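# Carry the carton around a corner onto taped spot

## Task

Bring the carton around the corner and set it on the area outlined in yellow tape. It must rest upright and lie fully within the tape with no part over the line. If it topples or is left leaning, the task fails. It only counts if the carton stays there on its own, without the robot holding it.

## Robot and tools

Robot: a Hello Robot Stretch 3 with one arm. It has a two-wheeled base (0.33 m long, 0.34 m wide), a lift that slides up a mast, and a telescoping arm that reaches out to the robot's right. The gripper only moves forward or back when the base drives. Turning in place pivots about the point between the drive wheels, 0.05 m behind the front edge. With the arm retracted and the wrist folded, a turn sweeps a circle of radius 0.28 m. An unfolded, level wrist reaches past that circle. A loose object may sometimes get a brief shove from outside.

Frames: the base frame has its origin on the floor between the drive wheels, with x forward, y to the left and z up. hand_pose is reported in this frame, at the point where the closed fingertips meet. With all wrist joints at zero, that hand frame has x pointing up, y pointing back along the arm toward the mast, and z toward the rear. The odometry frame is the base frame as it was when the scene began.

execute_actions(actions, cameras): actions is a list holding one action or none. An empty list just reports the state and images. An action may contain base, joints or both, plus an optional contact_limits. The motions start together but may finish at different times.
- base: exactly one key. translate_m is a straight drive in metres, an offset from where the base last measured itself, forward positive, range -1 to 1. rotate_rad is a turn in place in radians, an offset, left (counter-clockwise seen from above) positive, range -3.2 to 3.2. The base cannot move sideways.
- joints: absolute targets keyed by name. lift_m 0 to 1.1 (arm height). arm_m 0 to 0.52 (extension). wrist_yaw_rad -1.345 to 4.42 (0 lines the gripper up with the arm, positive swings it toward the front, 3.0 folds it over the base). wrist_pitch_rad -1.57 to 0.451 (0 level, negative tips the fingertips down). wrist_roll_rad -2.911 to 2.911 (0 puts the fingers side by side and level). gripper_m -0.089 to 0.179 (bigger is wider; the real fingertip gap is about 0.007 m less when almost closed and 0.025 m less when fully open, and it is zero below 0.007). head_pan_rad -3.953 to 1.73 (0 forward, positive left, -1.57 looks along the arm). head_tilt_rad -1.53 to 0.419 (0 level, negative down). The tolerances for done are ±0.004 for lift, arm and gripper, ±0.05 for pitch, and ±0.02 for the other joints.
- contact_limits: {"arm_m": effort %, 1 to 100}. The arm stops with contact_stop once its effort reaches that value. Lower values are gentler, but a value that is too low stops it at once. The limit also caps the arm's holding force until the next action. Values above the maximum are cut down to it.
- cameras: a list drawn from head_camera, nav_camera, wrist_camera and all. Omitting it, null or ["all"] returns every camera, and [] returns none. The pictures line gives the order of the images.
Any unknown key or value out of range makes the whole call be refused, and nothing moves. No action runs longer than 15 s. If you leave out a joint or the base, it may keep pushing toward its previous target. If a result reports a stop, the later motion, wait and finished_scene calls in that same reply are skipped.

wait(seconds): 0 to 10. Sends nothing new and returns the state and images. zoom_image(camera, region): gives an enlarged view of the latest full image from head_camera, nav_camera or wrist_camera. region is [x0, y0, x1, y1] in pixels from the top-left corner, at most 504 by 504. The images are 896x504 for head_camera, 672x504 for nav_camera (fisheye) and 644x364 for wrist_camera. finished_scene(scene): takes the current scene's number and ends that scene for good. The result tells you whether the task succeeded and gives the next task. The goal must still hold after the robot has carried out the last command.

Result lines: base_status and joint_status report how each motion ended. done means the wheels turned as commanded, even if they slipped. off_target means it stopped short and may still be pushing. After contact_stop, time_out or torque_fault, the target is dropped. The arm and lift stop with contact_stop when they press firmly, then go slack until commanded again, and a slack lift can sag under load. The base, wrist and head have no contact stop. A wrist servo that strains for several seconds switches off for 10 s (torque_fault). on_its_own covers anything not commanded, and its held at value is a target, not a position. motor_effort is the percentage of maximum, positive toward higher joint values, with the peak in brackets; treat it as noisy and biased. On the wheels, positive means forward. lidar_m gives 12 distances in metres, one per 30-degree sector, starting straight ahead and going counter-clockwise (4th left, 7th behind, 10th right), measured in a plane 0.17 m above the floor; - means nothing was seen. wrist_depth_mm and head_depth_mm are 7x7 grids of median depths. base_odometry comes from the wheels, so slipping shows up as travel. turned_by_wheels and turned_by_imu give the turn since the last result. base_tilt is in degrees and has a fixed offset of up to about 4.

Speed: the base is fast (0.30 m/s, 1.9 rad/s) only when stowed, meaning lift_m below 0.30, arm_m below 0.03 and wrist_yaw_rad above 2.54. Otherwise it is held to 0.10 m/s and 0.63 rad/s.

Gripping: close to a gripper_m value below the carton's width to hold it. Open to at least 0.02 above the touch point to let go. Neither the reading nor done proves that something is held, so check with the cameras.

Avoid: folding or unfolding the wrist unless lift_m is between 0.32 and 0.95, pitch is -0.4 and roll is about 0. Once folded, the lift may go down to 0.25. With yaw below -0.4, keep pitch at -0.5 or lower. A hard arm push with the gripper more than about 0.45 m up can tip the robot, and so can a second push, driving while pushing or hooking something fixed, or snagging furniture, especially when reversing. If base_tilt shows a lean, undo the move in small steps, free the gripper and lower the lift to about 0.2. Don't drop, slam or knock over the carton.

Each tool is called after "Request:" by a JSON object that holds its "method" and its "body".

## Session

Request:
{"method": "execute_actions", "body": {"actions": [{"joints":{"head_tilt_rad":-0.8,"lift_m":0.27,"wrist_yaw_rad":3.2}}]}}

Scene clock: 3.70 s.
base_odometry: x=+0.000 y=+0.000 heading=+0.000 (m, m, rad; odometry frame)
turned_by_wheels: +0.000 (rad since the last result)
turned_by_imu: +0.000 (rad since the last result)
base_tilt: forward=-0.1 right=+0.0 (deg)
lidar_m: 0.69 0.64 0.65 0.71 0.67 0.68 0.86 1.83 1.03 0.69 0.65 0.66
head_depth_mm: 627 690 765 861 987 1144 1134 / 688 763 860 983 1148 1273 1138 / 733 831 958 1128 1357 1311 1136 / 673 767 891 1058 1300 1311 1140 / 624 701 802 934 1120 1277 1143 / 580 649 731 840 987 1200 1146 / 543 599 673 765 883 1049 1129
base_status: not commanded
joint_positions: lift_m=+0.270 arm_m=+0.002 wrist_yaw_rad=+3.197 wrist_pitch_rad=-0.387 wrist_roll_rad=-0.006 gripper_m=+0.037 head_pan_rad=-0.017 head_tilt_rad=-0.790
joint_status: all done
motor_effort: left_wheel=+0(0) right_wheel=+0(0) lift_m=+21(21) arm_m=-1(1) wrist_yaw_rad=+1(2) wrist_pitch_rad=+9(9) wrist_roll_rad=+1(0) gripper_m=-1(1) head_pan_rad=+0(1) head_tilt_rad=-5(35) (%)
hand_pose: x=-0.0340 y=+0.0811 z=+0.2898 quat_wxyz=(+0.116, +0.687, +0.156, +0.700) (m; base frame)
wrist_depth_mm: 497 559 613 775 828 629 521 / 529 601 667 856 850 663 534 / 562 643 705 892 894 701 551 / 597 665 743 751 782 706 575 / 576 582 615 606 624 616 579 / 475 502 - - 504 509 524 / 417 - - - 432 431 445
pictures: head_camera (sideways: a quarter turn clockwise sets it upright), nav_camera (sideways: a quarter turn counterclockwise sets it upright), wrist_camera
camera_calibration (this result's frames):
head_camera: T_world_to_cam=[[-0.66624, 0.0669745, -0.742724, 0.991274], [0.0898911, 0.995909, 0.00917088, -0.0218219], [0.7403, -0.0606542, -0.669535, 0.826212], [0, 0, 0, 1]] pos_world=[0.0507433, 0.00545592, 1.28962]
nav_camera: T_world_to_cam=[[0.706909, 0.0380843, 0.706278, -0.881188], [-0.00721537, -0.998109, 0.0610423, -0.0218586], [0.707267, -0.0482474, -0.705298, 0.869363], [0, 0, 0, 1]] pos_world=[0.00789001, 0.0536867, 1.23686]
wrist_camera: T_world_to_cam=[[0.9974, 0.0438241, 0.057211, 0.00265362], [0.0719899, -0.569181, -0.819055, 0.315186], [-0.00333095, 0.821044, -0.570856, 0.258902], [0, 0, 0, 1]] pos_world=[-0.0244745, -0.0332884, 0.405798]
Images, in order (width x height): head_camera 896x504, nav_camera 672x504, wrist_camera 644x364.

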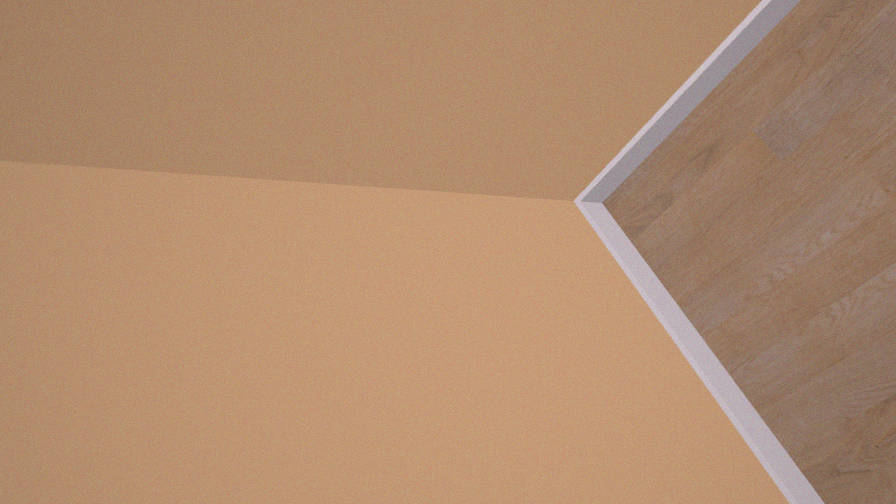

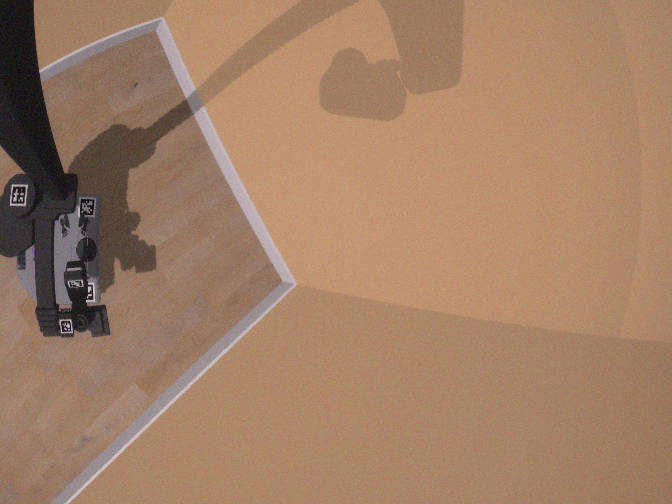

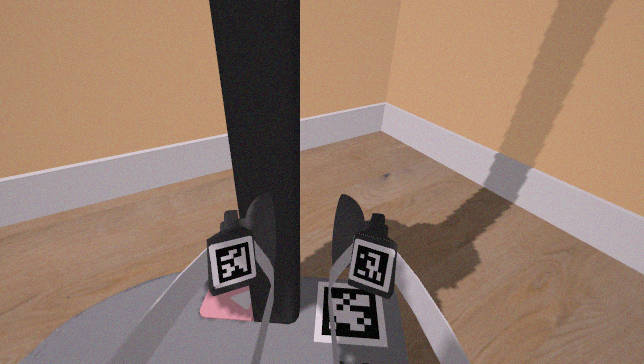

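Request:
{"method": "execute_actions", "body": {"actions": [{"base":{"rotate_rad":-2.5},"joints":{"head_tilt_rad":-0.6}}], "cameras": ["head_camera"]}}

Scene clock: 9.30 s.
base_odometry: x=+0.000 y=+0.000 heading=-2.500 (m, m, rad; odometry frame)
turned_by_wheels: -2.500 (rad since the last result)
turned_by_imu: -2.477 (rad since the last result)
base_tilt: forward=-0.1 right=-0.1 (deg)
lidar_m: 1.83 0.90 0.67 0.65 0.68 0.66 0.64 0.67 0.69 0.67 0.70 0.97
head_depth_mm: 1696 1709 1818 1859 1761 1462 1222 / 2479 2508 2595 2344 1829 1476 1225 / 3415 3788 3630 2427 1819 1466 1227 / 3539 3842 3581 2208 1847 1466 1232 / 3549 3868 3678 2233 1852 1470 1238 / 3488 3948 3396 2474 1860 1489 1243 / 2141 2091 2035 1985 1804 1491 1239
base_status: done
joint_positions: lift_m=+0.270 arm_m=+0.002 wrist_yaw_rad=+3.198 wrist_pitch_rad=-0.387 wrist_roll_rad=-0.006 gripper_m=+0.037 head_pan_rad=-0.017 head_tilt_rad=-0.606
joint_status: all done
motor_effort: left_wheel=+1(11) right_wheel=-2(9) lift_m=+21(21) arm_m=-1(2) wrist_yaw_rad=+1(1) wrist_pitch_rad=+9(9) wrist_roll_rad=+1(1) gripper_m=-1(1) head_pan_rad=+0(0) head_tilt_rad=+3(17) (%)
hand_pose: x=-0.0340 y=+0.0811 z=+0.2898 quat_wxyz=(+0.116, +0.687, +0.156, +0.700) (m; base frame)
wrist_depth_mm: 644 673 651 635 613 610 597 / 684 724 712 688 681 661 643 / 662 785 782 764 732 728 716 / 648 721 750 754 778 750 749 / 567 582 608 602 612 621 628 / 476 496 - - 506 514 520 / 420 - - - 432 431 441
pictures: head_camera (sideways: a quarter turn clockwise sets it upright)
camera_calibration (this result's frames):
head_camera: T_world_to_cam=[[-0.519038, 0.0644215, -0.85232, 1.13325], [0.0869862, 0.99596, 0.0223062, -0.0389088], [0.850313, -0.0625623, -0.522545, 0.634319], [0, 0, 0, 1]] pos_world=[0.0522143, 0.0054304, 1.29822]
Images, in order (width x height): head_camera 896x504.

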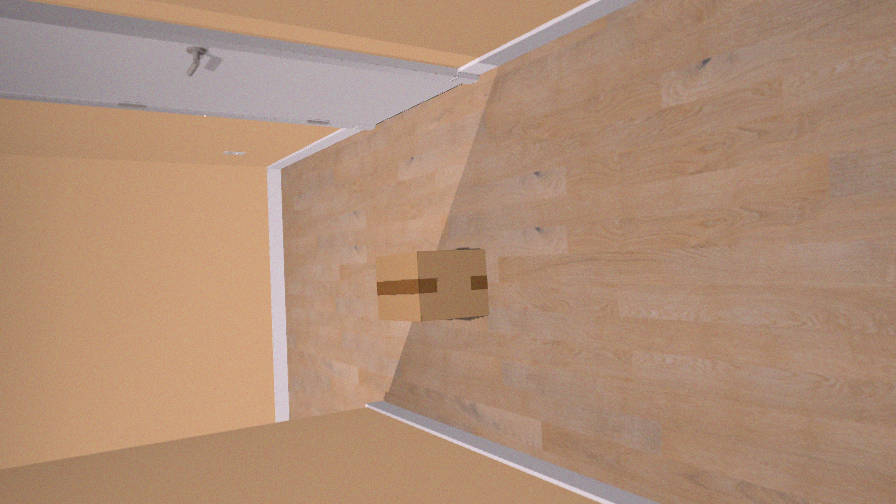

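Request:
{"method": "execute_actions", "body": {"actions": [{"base":{"translate_m":1},"joints":{"head_tilt_rad":-1.0}}], "cameras": []}}

Request:
{"method": "execute_actions", "body": {"actions": [{"base":{"translate_m":0.75}}], "cameras": ["head_camera"]}}

Request:
{"method": "execute_actions", "body": {"actions": [{"joints":{"lift_m":0.31}}], "cameras": []}}

Request:
{"method": "execute_actions", "body": {"actions": [{"base":{"translate_m":0.7}}], "cameras": ["nav_camera"]}}

Request:
{"method": "execute_actions", "body": {"actions": [{"base":{"translate_m":0.65},"joints":{"head_pan_rad":1.2,"head_tilt_rad":-0.8}}], "cameras": ["nav_camera","head_camera"]}}

Scene clock: 23.23 s.
base_odometry: x=-0.801 y=-0.599 heading=-2.500 (m, m, rad; odometry frame)
turned_by_wheels: +0.000 (rad since the last result)
turned_by_imu: +0.000 (rad since the last result)
base_tilt: forward=-0.1 right=-0.1 (deg)
lidar_m: 0.84 0.87 0.65 0.63 0.65 0.91 1.64 0.96 0.71 0.69 0.72 1.00
head_depth_mm: 1779 1779 1768 1582 1376 1217 1089 / 2520 2214 1845 1587 1373 1219 1102 / 2738 2246 1851 1573 1380 1220 1097 / 2732 2239 1829 1430 1372 1221 1102 / 2729 2266 1771 1410 1381 1218 1098 / 2719 2238 1869 1588 1380 1228 1101 / 2683 2248 1816 1574 1382 1217 1099
base_status: done
joint_positions: lift_m=+0.270 arm_m=+0.002 wrist_yaw_rad=+3.198 wrist_pitch_rad=-0.387 wrist_roll_rad=-0.006 gripper_m=+0.037 head_pan_rad=-0.017 head_tilt_rad=-0.988
joint_status: all done
motor_effort: left_wheel=+1(10) right_wheel=-2(7) lift_m=+21(22) arm_m=-2(2) wrist_yaw_rad=+1(1) wrist_pitch_rad=+9(9) wrist_roll_rad=+0(0) gripper_m=+0(0) head_pan_rad=+1(0) head_tilt_rad=-5(29) (%)
hand_pose: x=-0.0342 y=+0.0811 z=+0.2898 quat_wxyz=(+0.116, +0.687, +0.156, +0.700) (m; base frame)
wrist_depth_mm: 651 647 636 610 598 589 581 / 725 707 687 667 650 640 622 / 791 761 758 740 721 709 678 / 707 726 739 757 763 746 740 / 572 584 611 590 614 633 640 / 474 498 - - 505 511 520 / 420 - - - 433 436 440
pictures: none
No camera images: the call's "cameras" was empty. Leave "cameras" out to get every camera's image.

Scene clock: 27.50 s.
base_odometry: x=-1.402 y=-1.048 heading=-2.500 (m, m, rad; odometry frame)
turned_by_wheels: +0.000 (rad since the last result)
turned_by_imu: +0.000 (rad since the last result)
base_tilt: forward=-0.2 right=-0.1 (deg)
lidar_m: - - 0.15 0.61 0.64 0.88 2.39 0.98 0.73 0.68 0.71 0.99
head_depth_mm: 1826 1873 1765 1574 1380 1221 1092 / 2190 2261 1870 1573 1375 1223 1108 / 2162 2255 1850 1594 1376 1218 1078 / 2194 2235 1853 1583 1381 954 881 / 2155 2240 1848 1585 1379 955 880 / 2146 2224 1852 1585 1378 1221 1092 / 2137 2266 1868 1583 1376 1222 1100
base_status: done
joint_positions: lift_m=+0.270 arm_m=+0.002 wrist_yaw_rad=+3.198 wrist_pitch_rad=-0.387 wrist_roll_rad=-0.006 gripper_m=+0.037 head_pan_rad=-0.017 head_tilt_rad=-0.989
joint_status: not commanded
motor_effort: left_wheel=+1(9) right_wheel=-2(8) lift_m=+21(22) arm_m=-2(1) wrist_yaw_rad=+1(1) wrist_pitch_rad=+9(9) wrist_roll_rad=+0(0) gripper_m=+0(0) head_pan_rad=+0(1) head_tilt_rad=-5(5) (%)
hand_pose: x=-0.0342 y=+0.0811 z=+0.2898 quat_wxyz=(+0.116, +0.687, +0.156, +0.700) (m; base frame)
wrist_depth_mm: 644 622 608 597 591 575 573 / 704 684 681 647 635 625 606 / 755 750 745 705 695 692 665 / 711 720 727 745 728 719 703 / 568 576 594 590 605 211 197 / 476 500 - - 494 193 163 / 424 - - - 406 191 141
pictures: head_camera (sideways: a quarter turn clockwise sets it upright)
camera_calibration (this result's frames):
head_camera: T_world_to_cam=[[-0.799834, 0.0692869, -0.596209, 0.801169], [0.0902659, 0.995903, -0.00535824, -0.00290842], [0.593396, -0.0581031, -0.802811, 1.00043], [0, 0, 0, 1]] pos_world=[0.0474154, 0.00551387, 1.2808]
Images, in order (width x height): head_camera 896x504.

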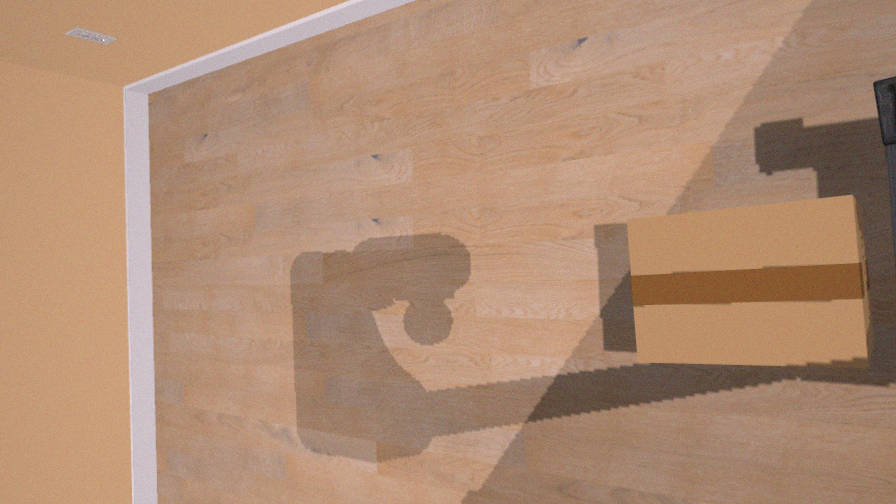

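Scene clock: 28.67 s.
base_odometry: x=-1.402 y=-1.048 heading=-2.500 (m, m, rad; odometry frame)
turned_by_wheels: +0.000 (rad since the last result)
turned_by_imu: +0.000 (rad since the last result)
base_tilt: forward=-0.1 right=-0.2 (deg)
lidar_m: - - 0.15 0.61 0.64 0.89 2.38 0.98 0.73 0.68 0.71 0.99
head_depth_mm: 1826 1871 1763 1585 1383 1219 1101 / 2200 2232 1859 1590 1381 1224 1106 / 2161 2251 1852 1579 1374 1225 1079 / 2176 2256 1854 1583 1378 954 883 / 2148 2255 1856 1590 1380 952 881 / 2122 2267 1851 1570 1388 1219 1097 / 2124 2239 1862 1581 1378 1214 1096
base_status: not commanded
joint_positions: lift_m=+0.310 arm_m=+0.002 wrist_yaw_rad=+3.198 wrist_pitch_rad=-0.387 wrist_roll_rad=-0.006 gripper_m=+0.037 head_pan_rad=-0.017 head_tilt_rad=-0.989
joint_status: all done
motor_effort: left_wheel=+1(1) right_wheel=-2(2) lift_m=+28(29) arm_m=-2(2) wrist_yaw_rad=+1(1) wrist_pitch_rad=+9(9) wrist_roll_rad=+1(0) gripper_m=+0(1) head_pan_rad=+0(1) head_tilt_rad=-5(5) (%)
hand_pose: x=-0.0342 y=+0.0811 z=+0.3294 quat_wxyz=(+0.116, +0.687, +0.156, +0.700) (m; base frame)
wrist_depth_mm: 639 625 624 585 589 579 554 / 709 699 662 667 635 623 612 / 776 747 747 722 699 672 668 / 782 790 779 765 759 737 727 / 628 628 680 657 669 684 686 / 520 532 - 543 537 218 212 / 455 - - - 457 191 181
pictures: none
No camera images: the call's "cameras" was empty. Leave "cameras" out to get every camera's image.

Scene clock: 36.63 s.
base_odometry: x=-1.962 y=-1.467 heading=-2.499 (m, m, rad; odometry frame)
turned_by_wheels: +0.000 (rad since the last result)
turned_by_imu: +0.006 (rad since the last result)
base_tilt: forward=-0.2 right=-0.1 (deg)
lidar_m: - - 0.15 0.59 0.62 0.86 2.57 1.00 0.73 0.70 0.73 -
head_depth_mm: 1527 1761 1810 1578 1369 1215 1093 / 1501 1798 1857 1578 1378 1221 1108 / 1515 1796 1859 1573 1376 1221 1078 / 1521 1791 1859 1577 1377 955 857 / 1501 1793 1850 1594 1380 958 859 / 1499 1760 1865 1589 1374 1228 1096 / 1484 1779 1864 1595 1377 1221 1090
base_status: translate_m off_target (by the wheels' count: +0.6998 of +0.7000)
joint_positions: lift_m=+0.310 arm_m=+0.002 wrist_yaw_rad=+3.198 wrist_pitch_rad=-0.388 wrist_roll_rad=-0.006 gripper_m=+0.037 head_pan_rad=-0.017 head_tilt_rad=-0.989
joint_status: not commanded
on_its_own: left_wheel is at rest, and its effort (+32) is outside its rest range (-18 to +18)
motor_effort: left_wheel=+32(43) right_wheel=+17(35) lift_m=+29(28) arm_m=-2(1) wrist_yaw_rad=+1(1) wrist_pitch_rad=+9(9) wrist_roll_rad=+1(1) gripper_m=+0(0) head_pan_rad=-1(0) head_tilt_rad=-4(5) (%)
hand_pose: x=-0.0342 y=+0.0810 z=+0.3294 quat_wxyz=(+0.116, +0.687, +0.156, +0.700) (m; base frame)
wrist_depth_mm: 629 613 601 577 567 - - / 675 663 656 639 627 - - / 761 741 720 686 675 - - / 783 762 767 749 750 846 876 / 637 638 667 660 675 690 701 / 523 527 - 546 223 209 213 / 457 - - - 254 179 181
pictures: nav_camera (sideways: a quarter turn counterclockwise sets it upright)
camera_calibration (this result's frames):
nav_camera: T_world_to_cam=[[0.832936, 0.0359033, 0.552203, -0.681204], [0.00469435, -0.998316, 0.0578279, -0.017731], [0.553349, -0.0455747, -0.831702, 1.03467], [0, 0, 0, 1]] pos_world=[-0.00504861, 0.053911, 1.23772]
Images, in order (width x height): nav_camera 672x504.

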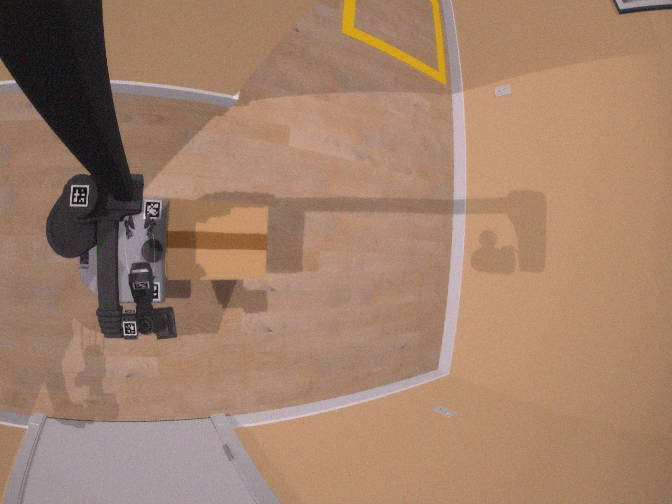

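Scene clock: 44.07 s.
base_odometry: x=-2.482 y=-1.856 heading=-2.499 (m, m, rad; odometry frame)
turned_by_wheels: +0.000 (rad since the last result)
turned_by_imu: +0.000 (rad since the last result)
base_tilt: forward=-0.1 right=-0.1 (deg)
lidar_m: - - 0.15 1.44 0.73 0.84 2.51 1.00 0.76 0.74 0.77 -
head_depth_mm: 1322 1437 1550 1700 1536 1308 1132 / 1547 1685 1875 1872 1540 1306 1137 / 1860 2077 2201 1877 1536 1311 1138 / 2325 2653 2353 1872 1530 1308 1142 / 2680 3030 2392 1885 1544 1313 1134 / 2610 2909 2388 1874 1553 1317 1140 / 2542 2853 2380 1894 1547 1310 1142
base_status: translate_m off_target (by the wheels' count: +0.6498 of +0.6500)
joint_positions: lift_m=+0.310 arm_m=+0.002 wrist_yaw_rad=+3.198 wrist_pitch_rad=-0.388 wrist_roll_rad=-0.006 gripper_m=+0.037 head_pan_rad=+1.193 head_tilt_rad=-0.804
joint_status: all done
on_its_own: left_wheel is at rest, and its effort (+33) is outside its rest range (-18 to +18); right_wheel is at rest, and its effort (+19) is outside its rest range (-18 to +18)
motor_effort: left_wheel=+33(38) right_wheel=+19(30) lift_m=+28(29) arm_m=-2(2) wrist_yaw_rad=+1(0) wrist_pitch_rad=+9(9) wrist_roll_rad=+1(1) gripper_m=-1(1) head_pan_rad=+4(53) head_tilt_rad=+2(18) (%)
hand_pose: x=-0.0342 y=+0.0810 z=+0.3294 quat_wxyz=(+0.116, +0.687, +0.156, +0.700) (m; base frame)
wrist_depth_mm: 604 614 809 - - - - / 667 647 852 - - - - / 731 718 864 - - - - / 779 775 803 827 851 862 879 / 624 630 669 658 661 676 695 / 518 532 - 544 222 210 213 / 450 - - - 255 179 180
pictures: head_camera (sideways: a quarter turn clockwise sets it upright), nav_camera (sideways: a quarter turn counterclockwise sets it upright)
camera_calibration (this result's frames):
head_camera: T_world_to_cam=[[-0.301542, -0.609374, -0.733305, 0.976773], [-0.900105, 0.435596, 0.00815303, -0.0144576], [0.314456, 0.66251, -0.679851, 0.842228], [0, 0, 0, 1]] pos_world=[0.0166808, 0.0435335, 1.28898]
nav_camera: T_world_to_cam=[[0.217398, 0.684016, 0.696319, -0.865223], [0.931693, -0.358107, 0.0608949, -0.027393], [0.291009, 0.635517, -0.715145, 0.884709], [0, 0, 0, 1]] pos_world=[-0.0438388, 0.0197696, 1.23683]
Images, in order (width x height): head_camera 896x504, nav_camera 672x504.

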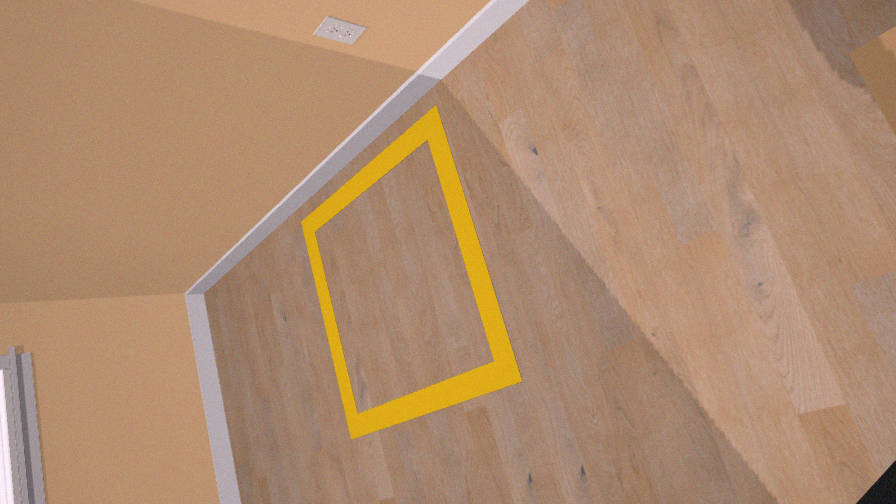

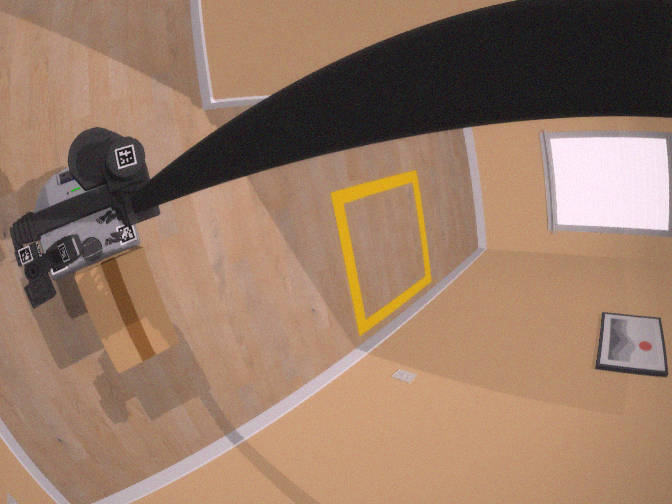

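Request:
{"method": "execute_actions", "body": {"actions": [{"base":{"translate_m":0.35},"joints":{"head_pan_rad":0,"head_tilt_rad":-1.1}}], "cameras": []}}

Request:
{"method": "execute_actions", "body": {"actions": [{"base":{"translate_m":-0.35},"joints":{"lift_m":0.27}}], "cameras": []}}

Request:
{"method": "execute_actions", "body": {"actions": [{"base":{"rotate_rad":-0.7}}], "cameras": []}}

Request:
{"method": "execute_actions", "body": {"actions": [{"base":{"translate_m":0.68}}], "cameras": []}}

Request:
{"method": "execute_actions", "body": {"actions": [{"base":{"rotate_rad":2.21}}], "cameras": ["nav_camera","head_camera"]}}

Scene clock: 61.00 s.
base_odometry: x=-2.762 y=-2.066 heading=-2.498 (m, m, rad; odometry frame)
turned_by_wheels: +0.000 (rad since the last result)
turned_by_imu: +0.000 (rad since the last result)
base_tilt: forward=-0.2 right=-0.1 (deg)
lidar_m: - - 0.15 2.67 1.05 0.95 2.48 1.02 0.77 0.75 0.78 -
head_depth_mm: 604 731 921 1255 1334 1201 1094 / 604 730 927 1255 1324 1198 1120 / 603 732 922 1254 1326 1177 1114 / 604 728 919 1253 1323 936 874 / 602 727 918 1244 1320 934 877 / 601 727 918 1243 1327 1186 1090 / 601 726 915 1239 1326 1194 1087
base_status: translate_m off_target (by the wheels' count: +0.3498 of +0.3500)
joint_positions: lift_m=+0.310 arm_m=+0.002 wrist_yaw_rad=+3.198 wrist_pitch_rad=-0.388 wrist_roll_rad=-0.006 gripper_m=+0.037 head_pan_rad=+0.007 head_tilt_rad=-1.086
joint_status: all done
on_its_own: left_wheel is at rest, and its effort (+32) is outside its rest range (-18 to +18)
motor_effort: left_wheel=+32(39) right_wheel=+18(29) lift_m=+28(28) arm_m=-1(2) wrist_yaw_rad=+1(1) wrist_pitch_rad=+9(9) wrist_roll_rad=+1(0) gripper_m=+0(0) head_pan_rad=-4(52) head_tilt_rad=-6(26) (%)
hand_pose: x=-0.0342 y=+0.0810 z=+0.3294 quat_wxyz=(+0.116, +0.687, +0.156, +0.700) (m; base frame)
wrist_depth_mm: 783 - - - - - 890 / 797 - - - - - 867 / 812 - - - - - 850 / 760 782 820 799 859 850 794 / 643 628 675 659 665 687 695 / 524 533 - 548 224 210 213 / 456 - - - 251 179 180
pictures: none
No camera images: the call's "cameras" was empty. Leave "cameras" out to get every camera's image.

Scene clock: 64.13 s.
base_odometry: x=-2.482 y=-1.856 heading=-2.498 (m, m, rad; odometry frame)
turned_by_wheels: +0.000 (rad since the last result)
turned_by_imu: +0.000 (rad since the last result)
base_tilt: forward=-0.1 right=-0.1 (deg)
lidar_m: 0.40 0.41 1.48 1.45 0.73 0.84 2.52 0.99 0.76 0.74 0.77 1.04
head_depth_mm: 947 1148 1457 1481 1326 1192 1091 / 949 1145 1449 1478 1330 1196 1106 / 945 1147 1447 1484 1321 1187 1127 / 943 1144 1446 1157 1108 1194 1124 / 943 1138 1432 1174 1095 1192 1126 / 944 1138 1443 1472 1325 1195 1092 / 942 1139 1431 1476 1324 1193 1090
base_status: done
joint_positions: lift_m=+0.270 arm_m=+0.002 wrist_yaw_rad=+3.198 wrist_pitch_rad=-0.388 wrist_roll_rad=-0.006 gripper_m=+0.037 head_pan_rad=+0.007 head_tilt_rad=-1.087
joint_status: all done
motor_effort: left_wheel=+0(29) right_wheel=+0(16) lift_m=+22(26) arm_m=-1(1) wrist_yaw_rad=+1(1) wrist_pitch_rad=+9(9) wrist_roll_rad=+1(0) gripper_m=+0(1) head_pan_rad=-5(5) head_tilt_rad=-6(6) (%)
hand_pose: x=-0.0342 y=+0.0810 z=+0.2897 quat_wxyz=(+0.116, +0.687, +0.156, +0.700) (m; base frame)
wrist_depth_mm: 609 606 808 - - - - / 670 665 884 - - - - / 725 718 849 - - - - / 714 724 745 746 786 779 790 / 574 568 603 601 612 625 623 / 483 506 - - 501 509 516 / 424 - - - 429 436 446
pictures: none
No camera images: the call's "cameras" was empty. Leave "cameras" out to get every camera's image.

Scene clock: 65.80 s.
base_odometry: x=-2.482 y=-1.856 heading=+3.085 (m, m, rad; odometry frame)
turned_by_wheels: -0.700 (rad since the last result)
turned_by_imu: -0.693 (rad since the last result)
base_tilt: forward=-0.1 right=-0.1 (deg)
lidar_m: 0.93 0.40 0.40 1.26 2.57 0.71 0.72 1.45 1.21 0.80 0.74 0.75
head_depth_mm: 766 875 1018 1215 1308 1195 1090 / 848 981 1163 1403 1323 1198 1104 / 943 1112 1361 1466 1324 1191 1127 / 1071 1294 1587 1485 1325 1195 1125 / 1144 1370 1616 1485 1315 1195 1122 / 1055 1241 1496 1480 1303 1177 1092 / 974 1130 1335 1452 1027 1140 1089
base_status: done
joint_positions: lift_m=+0.270 arm_m=+0.002 wrist_yaw_rad=+3.198 wrist_pitch_rad=-0.388 wrist_roll_rad=-0.006 gripper_m=+0.037 head_pan_rad=+0.007 head_tilt_rad=-1.087
joint_status: not commanded
motor_effort: left_wheel=+1(9) right_wheel=-2(9) lift_m=+22(22) arm_m=-2(2) wrist_yaw_rad=+1(1) wrist_pitch_rad=+9(9) wrist_roll_rad=+1(0) gripper_m=+0(0) head_pan_rad=-5(4) head_tilt_rad=-6(5) (%)
hand_pose: x=-0.0342 y=+0.0810 z=+0.2897 quat_wxyz=(+0.116, +0.687, +0.156, +0.700) (m; base frame)
wrist_depth_mm: - - - - - 962 801 / - - - - - - 757 / 947 955 993 - - 437 373 / 704 722 744 766 765 451 365 / 561 576 615 601 605 473 387 / 475 502 - - 501 484 396 / 422 - - - 426 436 416
pictures: none
No camera images: the call's "cameras" was empty. Leave "cameras" out to get every camera's image.

Scene clock: 69.77 s.
base_odometry: x=-3.161 y=-1.818 heading=+3.085 (m, m, rad; odometry frame)
turned_by_wheels: +0.000 (rad since the last result)
turned_by_imu: +0.000 (rad since the last result)
base_tilt: forward=-0.1 right=-0.1 (deg)
lidar_m: 0.40 0.48 0.48 0.40 0.36 0.36 1.37 2.51 0.53 0.35 0.32 0.32
head_depth_mm: 312 355 413 495 613 811 1062 / 344 398 472 579 753 1074 1098 / 384 452 552 704 978 1177 1128 / 435 524 660 893 1259 1197 1127 / 498 600 749 991 1281 1201 1125 / 479 561 678 849 1151 1189 1088 / 443 513 608 749 957 1176 1086
base_status: done
joint_positions: lift_m=+0.270 arm_m=+0.002 wrist_yaw_rad=+3.198 wrist_pitch_rad=-0.388 wrist_roll_rad=-0.006 gripper_m=+0.037 head_pan_rad=+0.007 head_tilt_rad=-1.087
joint_status: not commanded
motor_effort: left_wheel=+1(9) right_wheel=-2(7) lift_m=+22(21) arm_m=-2(2) wrist_yaw_rad=+1(1) wrist_pitch_rad=+9(9) wrist_roll_rad=+1(1) gripper_m=+0(0) head_pan_rad=-4(4) head_tilt_rad=-5(6) (%)
hand_pose: x=-0.0342 y=+0.0810 z=+0.2897 quat_wxyz=(+0.116, +0.687, +0.156, +0.700) (m; base frame)
wrist_depth_mm: - - - 793 606 470 387 / 426 438 451 857 632 505 405 / 311 345 395 908 682 519 420 / 328 379 432 750 703 545 435 / 374 404 461 593 609 552 453 / 459 423 - - 508 515 459 / 423 - - - 424 434 433
pictures: none
No camera images: the call's "cameras" was empty. Leave "cameras" out to get every camera's image.

Scene clock: 72.43 s.
base_odometry: x=-3.161 y=-1.818 heading=-0.988 (m, m, rad; odometry frame)
turned_by_wheels: +2.210 (rad since the last result)
turned_by_imu: +2.186 (rad since the last result)
base_tilt: forward=-0.1 right=-0.2 (deg)
lidar_m: 0.36 0.37 1.37 1.37 0.47 0.33 0.32 0.33 0.43 0.48 0.49 0.38
head_depth_mm: 1142 1175 1223 1257 1264 1182 1089 / 1573 1636 1613 1491 1316 1194 1110 / 2196 1943 1681 1481 1206 1198 1132 / 2329 1943 1686 1476 1080 1193 1124 / 2291 1933 1681 1483 1082 1191 1123 / 2323 1929 1684 1470 1320 1188 1086 / 2313 1944 1690 1475 1312 1190 1089
base_status: done
joint_positions: lift_m=+0.270 arm_m=+0.002 wrist_yaw_rad=+3.198 wrist_pitch_rad=-0.388 wrist_roll_rad=-0.006 gripper_m=+0.037 head_pan_rad=+0.007 head_tilt_rad=-1.087
joint_status: not commanded
motor_effort: left_wheel=-1(9) right_wheel=+2(14) lift_m=+21(21) arm_m=-2(2) wrist_yaw_rad=+1(1) wrist_pitch_rad=+9(9) wrist_roll_rad=+0(0) gripper_m=+0(1) head_pan_rad=-4(4) head_tilt_rad=-6(6) (%)
hand_pose: x=-0.0342 y=+0.0810 z=+0.2897 quat_wxyz=(+0.116, +0.687, +0.156, +0.700) (m; base frame)
wrist_depth_mm: 332 487 714 - - - - / 336 497 759 - - - - / 338 497 766 - - - - / 343 502 707 754 763 795 783 / 343 481 610 613 607 620 644 / 346 452 - - 507 505 522 / 321 - - - 429 434 446
pictures: head_camera (sideways: a quarter turn clockwise sets it upright), nav_camera (sideways: a quarter turn counterclockwise sets it upright)
camera_calibration (this result's frames):
head_camera: T_world_to_cam=[[-0.856226, 0.0498102, -0.514194, 0.694667], [0.0655753, 0.997769, -0.0125406, 0.00659162], [0.512422, -0.044456, -0.857582, 1.07212], [0, 0, 0, 1]] pos_world=[0.0449817, 0.00648378, 1.27671]
nav_camera: T_world_to_cam=[[0.881969, 0.0561087, 0.467955, -0.571756], [0.0340927, -0.997882, 0.0553925, -0.0147324], [0.470072, -0.0329007, -0.882015, 1.10057], [0, 0, 0, 1]] pos_world=[-0.0125716, 0.0535886, 1.23909]
Images, in order (width x height): head_camera 896x504, nav_camera 672x504.

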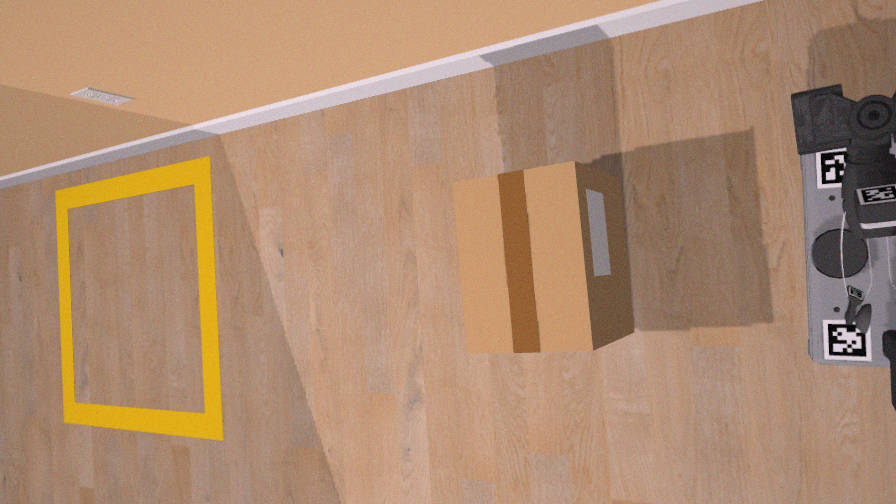

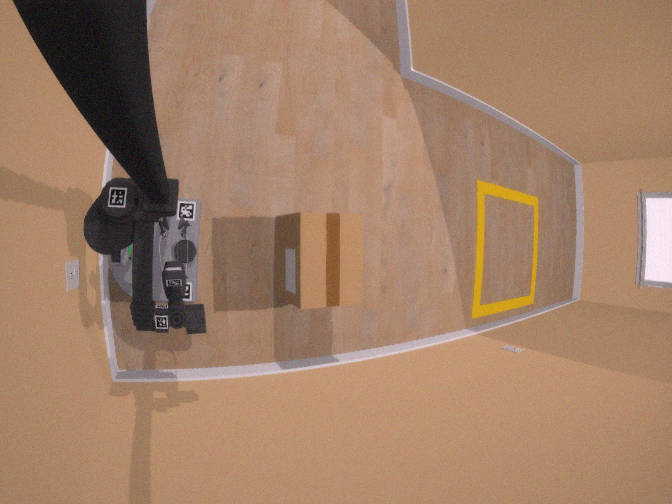

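Request:
{"method": "execute_actions", "body": {"actions": [{"base":{"rotate_rad":0.02}}], "cameras": []}}

Request:
{"method": "execute_actions", "body": {"actions": [{"base":{"translate_m":0.27},"joints":{"lift_m":0.31}}], "cameras": []}}

Request:
{"method": "execute_actions", "body": {"actions": [{"base":{"translate_m":0.9}}], "cameras": ["head_camera"]}}

Request:
{"method": "execute_actions", "body": {"actions": [{"base":{"translate_m":0.68},"joints":{"head_tilt_rad":-1.4}}], "cameras": ["head_camera"]}}

Scene clock: 80.63 s.
base_odometry: x=-3.161 y=-1.818 heading=-0.968 (m, m, rad; odometry frame)
turned_by_wheels: +0.020 (rad since the last result)
turned_by_imu: +0.020 (rad since the last result)
base_tilt: forward=-0.1 right=-0.1 (deg)
lidar_m: 0.36 0.37 1.39 1.25 0.46 0.33 0.32 0.33 0.44 0.48 0.50 0.38
head_depth_mm: 1196 1232 1262 1287 1281 1186 1092 / 1676 1714 1614 1476 1328 1199 1099 / 2250 1955 1682 1481 1103 1196 1122 / 2326 1923 1678 1487 1074 1193 1123 / 2315 1932 1671 1475 1080 1189 1125 / 2300 1944 1681 1475 1316 1193 1095 / 2284 1940 1687 1471 1307 1194 1094
base_status: done
joint_positions: lift_m=+0.270 arm_m=+0.002 wrist_yaw_rad=+3.198 wrist_pitch_rad=-0.388 wrist_roll_rad=-0.006 gripper_m=+0.037 head_pan_rad=+0.007 head_tilt_rad=-1.087
joint_status: not commanded
motor_effort: left_wheel=-1(9) right_wheel=+2(9) lift_m=+21(22) arm_m=-2(2) wrist_yaw_rad=+1(1) wrist_pitch_rad=+9(9) wrist_roll_rad=+1(0) gripper_m=+0(1) head_pan_rad=-4(5) head_tilt_rad=-5(5) (%)
hand_pose: x=-0.0342 y=+0.0810 z=+0.2897 quat_wxyz=(+0.116, +0.687, +0.156, +0.700) (m; base frame)
wrist_depth_mm: 325 470 674 - - - - / 331 474 721 - - - - / 333 486 745 - - - - / 338 492 686 756 773 787 822 / 339 474 612 598 606 616 627 / 343 449 - - 506 511 524 / 321 - - - 426 437 439
pictures: none
No camera images: the call's "cameras" was empty. Leave "cameras" out to get every camera's image.

Scene clock: 84.30 s.
base_odometry: x=-3.008 y=-2.040 heading=-0.968 (m, m, rad; odometry frame)
turned_by_wheels: +0.000 (rad since the last result)
turned_by_imu: +0.000 (rad since the last result)
base_tilt: forward=-0.1 right=-0.1 (deg)
lidar_m: - - 0.15 2.45 0.85 0.61 0.59 0.61 0.50 0.48 0.15 -
head_depth_mm: 1189 1213 1245 1288 1271 1182 1090 / 1654 1714 1626 1482 1323 1195 1118 / 2242 1952 1679 1476 1327 931 1126 / 2325 1945 1679 1481 1327 936 1117 / 2297 1939 1684 1475 1319 927 1038 / 2317 1966 1684 1476 1324 1194 1086 / 2309 1951 1669 1470 1321 1193 1089
base_status: done
joint_positions: lift_m=+0.310 arm_m=+0.002 wrist_yaw_rad=+3.199 wrist_pitch_rad=-0.388 wrist_roll_rad=-0.006 gripper_m=+0.037 head_pan_rad=+0.007 head_tilt_rad=-1.088
joint_status: all done
motor_effort: left_wheel=-2(8) right_wheel=+2(12) lift_m=+29(30) arm_m=-2(2) wrist_yaw_rad=+1(1) wrist_pitch_rad=+9(9) wrist_roll_rad=+0(0) gripper_m=+0(0) head_pan_rad=-4(4) head_tilt_rad=-5(5) (%)
hand_pose: x=-0.0342 y=+0.0810 z=+0.3294 quat_wxyz=(+0.116, +0.687, +0.156, +0.700) (m; base frame)
wrist_depth_mm: 635 876 - - - - 914 / 642 923 - - - - 971 / 652 914 - - - - - / 651 785 815 836 849 871 894 / 588 637 669 656 684 670 695 / 525 532 - 549 552 218 213 / 449 - - - 458 192 181
pictures: none
No camera images: the call's "cameras" was empty. Leave "cameras" out to get every camera's image.

Scene clock: 94.30 s.
base_odometry: x=-2.499 y=-2.782 heading=-0.969 (m, m, rad; odometry frame)
turned_by_wheels: +0.000 (rad since the last result)
turned_by_imu: -0.004 (rad since the last result)
base_tilt: forward=-0.1 right=-0.1 (deg)
lidar_m: - - 1.01 0.97 2.12 1.55 1.48 0.66 0.47 0.45 0.15 -
head_depth_mm: 1122 1157 1188 1218 1234 1161 1086 / 1557 1620 1618 1459 1326 1200 1110 / 2141 1967 1680 1478 1326 933 877 / 2141 1941 1673 1495 1328 932 878 / 2125 1925 1685 1488 1329 932 880 / 2139 1947 1681 1483 1319 1190 1085 / 2135 1939 1675 1475 1315 1196 1089
base_status: translate_m off_target (by the wheels' count: +0.8998 of +0.9000)
joint_positions: lift_m=+0.310 arm_m=+0.002 wrist_yaw_rad=+3.199 wrist_pitch_rad=-0.388 wrist_roll_rad=-0.006 gripper_m=+0.037 head_pan_rad=+0.006 head_tilt_rad=-1.088
joint_status: not commanded
on_its_own: right_wheel is at rest, and its effort (+46) is outside its rest range (-18 to +18)
motor_effort: left_wheel=+16(33) right_wheel=+46(51) lift_m=+28(28) arm_m=-2(2) wrist_yaw_rad=+1(1) wrist_pitch_rad=+9(9) wrist_roll_rad=+1(0) gripper_m=+0(0) head_pan_rad=-5(4) head_tilt_rad=-6(6) (%)
hand_pose: x=-0.0342 y=+0.0810 z=+0.3294 quat_wxyz=(+0.116, +0.687, +0.157, +0.700) (m; base frame)
wrist_depth_mm: - - - 904 962 913 902 / - - - - 983 - 984 / - - - - - - - / 787 789 808 824 854 851 905 / 623 637 666 656 673 683 691 / 529 538 - 557 223 209 212 / 447 - - - 254 178 181
pictures: head_camera (sideways: a quarter turn clockwise sets it upright)
camera_calibration (this result's frames):
head_camera: T_world_to_cam=[[-0.856554, 0.0499159, -0.513638, 0.693945], [0.0656929, 0.99776, -0.0125874, 0.00665184], [0.511859, -0.0445241, -0.857915, 1.07256], [0, 0, 0, 1]] pos_world=[0.0449661, 0.00647878, 1.27668]
Images, in order (width x height): head_camera 896x504.

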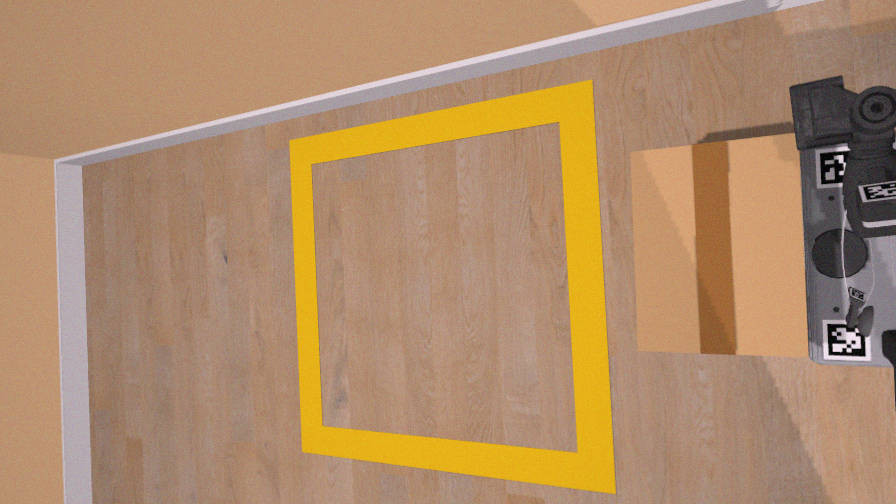

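Scene clock: 102.03 s.
base_odometry: x=-2.114 y=-3.342 heading=-0.969 (m, m, rad; odometry frame)
turned_by_wheels: +0.000 (rad since the last result)
turned_by_imu: -0.013 (rad since the last result)
base_tilt: forward=-0.2 right=-0.2 (deg)
lidar_m: - - 1.04 0.99 1.02 2.27 1.96 0.64 0.45 0.43 0.15 -
head_depth_mm: 1035 1061 1101 1138 1163 1177 1141 / 1403 1428 1365 1307 1255 1197 1148 / 1529 1448 1365 1291 985 - 1140 / 1520 1452 1376 1018 981 - 1127 / 1511 1438 1371 1014 975 - - / 1519 1429 1367 1301 1238 - 1126 / 1517 1427 1357 1296 1230 1189 1126
base_status: translate_m off_target (by the wheels' count: +0.6798 of +0.6800)
joint_positions: lift_m=+0.310 arm_m=+0.002 wrist_yaw_rad=+3.199 wrist_pitch_rad=-0.388 wrist_roll_rad=-0.006 gripper_m=+0.037 head_pan_rad=+0.006 head_tilt_rad=-1.383
joint_status: all done
on_its_own: right_wheel is at rest, and its effort (+46) is outside its rest range (-18 to +18)
motor_effort: left_wheel=+17(27) right_wheel=+46(52) lift_m=+29(28) arm_m=-2(2) wrist_yaw_rad=+1(1) wrist_pitch_rad=+9(9) wrist_roll_rad=+0(1) gripper_m=+0(0) head_pan_rad=-4(5) head_tilt_rad=-7(27) (%)
hand_pose: x=-0.0342 y=+0.0810 z=+0.3294 quat_wxyz=(+0.116, +0.687, +0.157, +0.700) (m; base frame)
wrist_depth_mm: - - 964 947 936 948 925 / - - - - - - - / - - - - - - - / 787 793 808 848 847 883 888 / 631 641 675 650 669 683 708 / 524 530 - 555 225 209 212 / 454 - - - 253 179 181
pictures: head_camera (sideways: a quarter turn clockwise sets it upright)
camera_calibration (this result's frames):
head_camera: T_world_to_cam=[[-0.968975, 0.049191, -0.242214, 0.341121], [0.0589053, 0.997717, -0.0330244, 0.0332912], [0.240037, -0.0462675, -0.969661, 1.21934], [0, 0, 0, 1]] pos_world=[0.0358896, 0.00642064, 1.26607]
Images, in order (width x height): head_camera 896x504.

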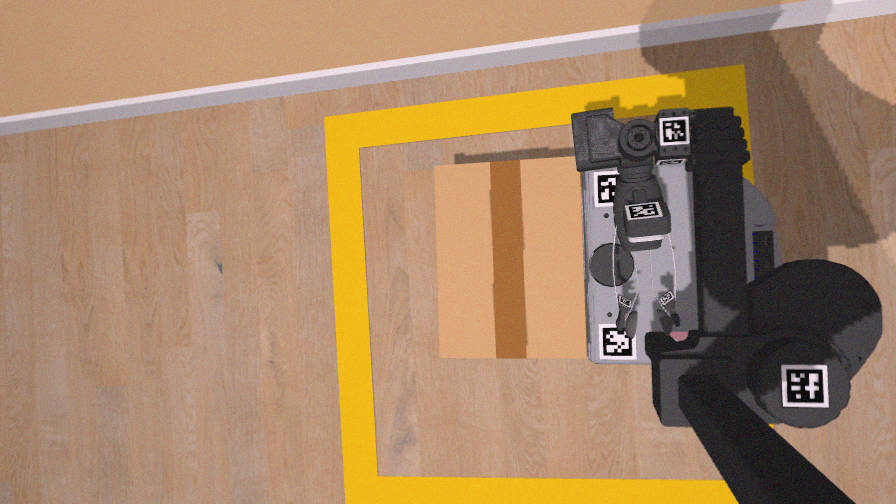

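Request:
{"method": "execute_actions", "body": {"actions": [{"base":{"translate_m":-0.05}}], "cameras": []}}

Request:
{"method": "finished_scene", "body": {"scene": 2}}

Scene clock: 109.53 s.
base_odometry: x=-2.142 y=-3.301 heading=-0.969 (m, m, rad; odometry frame)
turned_by_wheels: +0.000 (rad since the last result)
turned_by_imu: +0.000 (rad since the last result)
base_tilt: forward=-0.1 right=-0.2 (deg)
lidar_m: - - 0.15 0.99 1.01 2.21 1.97 0.64 0.45 0.43 0.15 -
head_depth_mm: 1034 1067 1104 1142 1163 1177 1143 / 1406 1424 1365 1300 1259 1198 1144 / 1521 1443 1374 1021 1249 - 1141 / 1521 1433 1364 1013 1071 - 1134 / 1523 1426 1368 1010 1041 - - / 1519 1437 1362 1295 1239 - 1124 / 1503 1422 1356 1295 1244 1194 1125
base_status: done
joint_positions: lift_m=+0.310 arm_m=+0.002 wrist_yaw_rad=+3.199 wrist_pitch_rad=-0.388 wrist_roll_rad=-0.006 gripper_m=+0.037 head_pan_rad=+0.006 head_tilt_rad=-1.384
joint_status: not commanded
motor_effort: left_wheel=+0(15) right_wheel=+0(41) lift_m=+28(28) arm_m=-2(2) wrist_yaw_rad=+1(1) wrist_pitch_rad=+9(9) wrist_roll_rad=+1(1) gripper_m=+0(0) head_pan_rad=-4(5) head_tilt_rad=-7(7) (%)
hand_pose: x=-0.0342 y=+0.0810 z=+0.3294 quat_wxyz=(+0.116, +0.687, +0.157, +0.700) (m; base frame)
wrist_depth_mm: - 919 935 965 922 953 946 / - - - - - - 996 / - - - - - - - / 786 805 819 829 850 879 895 / 626 645 679 659 678 675 695 / 532 535 - 543 557 225 212 / 446 - - - 462 212 181
pictures: none
No camera images: the call's "cameras" was empty. Leave "cameras" out to get every camera's image.

The scene is finished: the task was done.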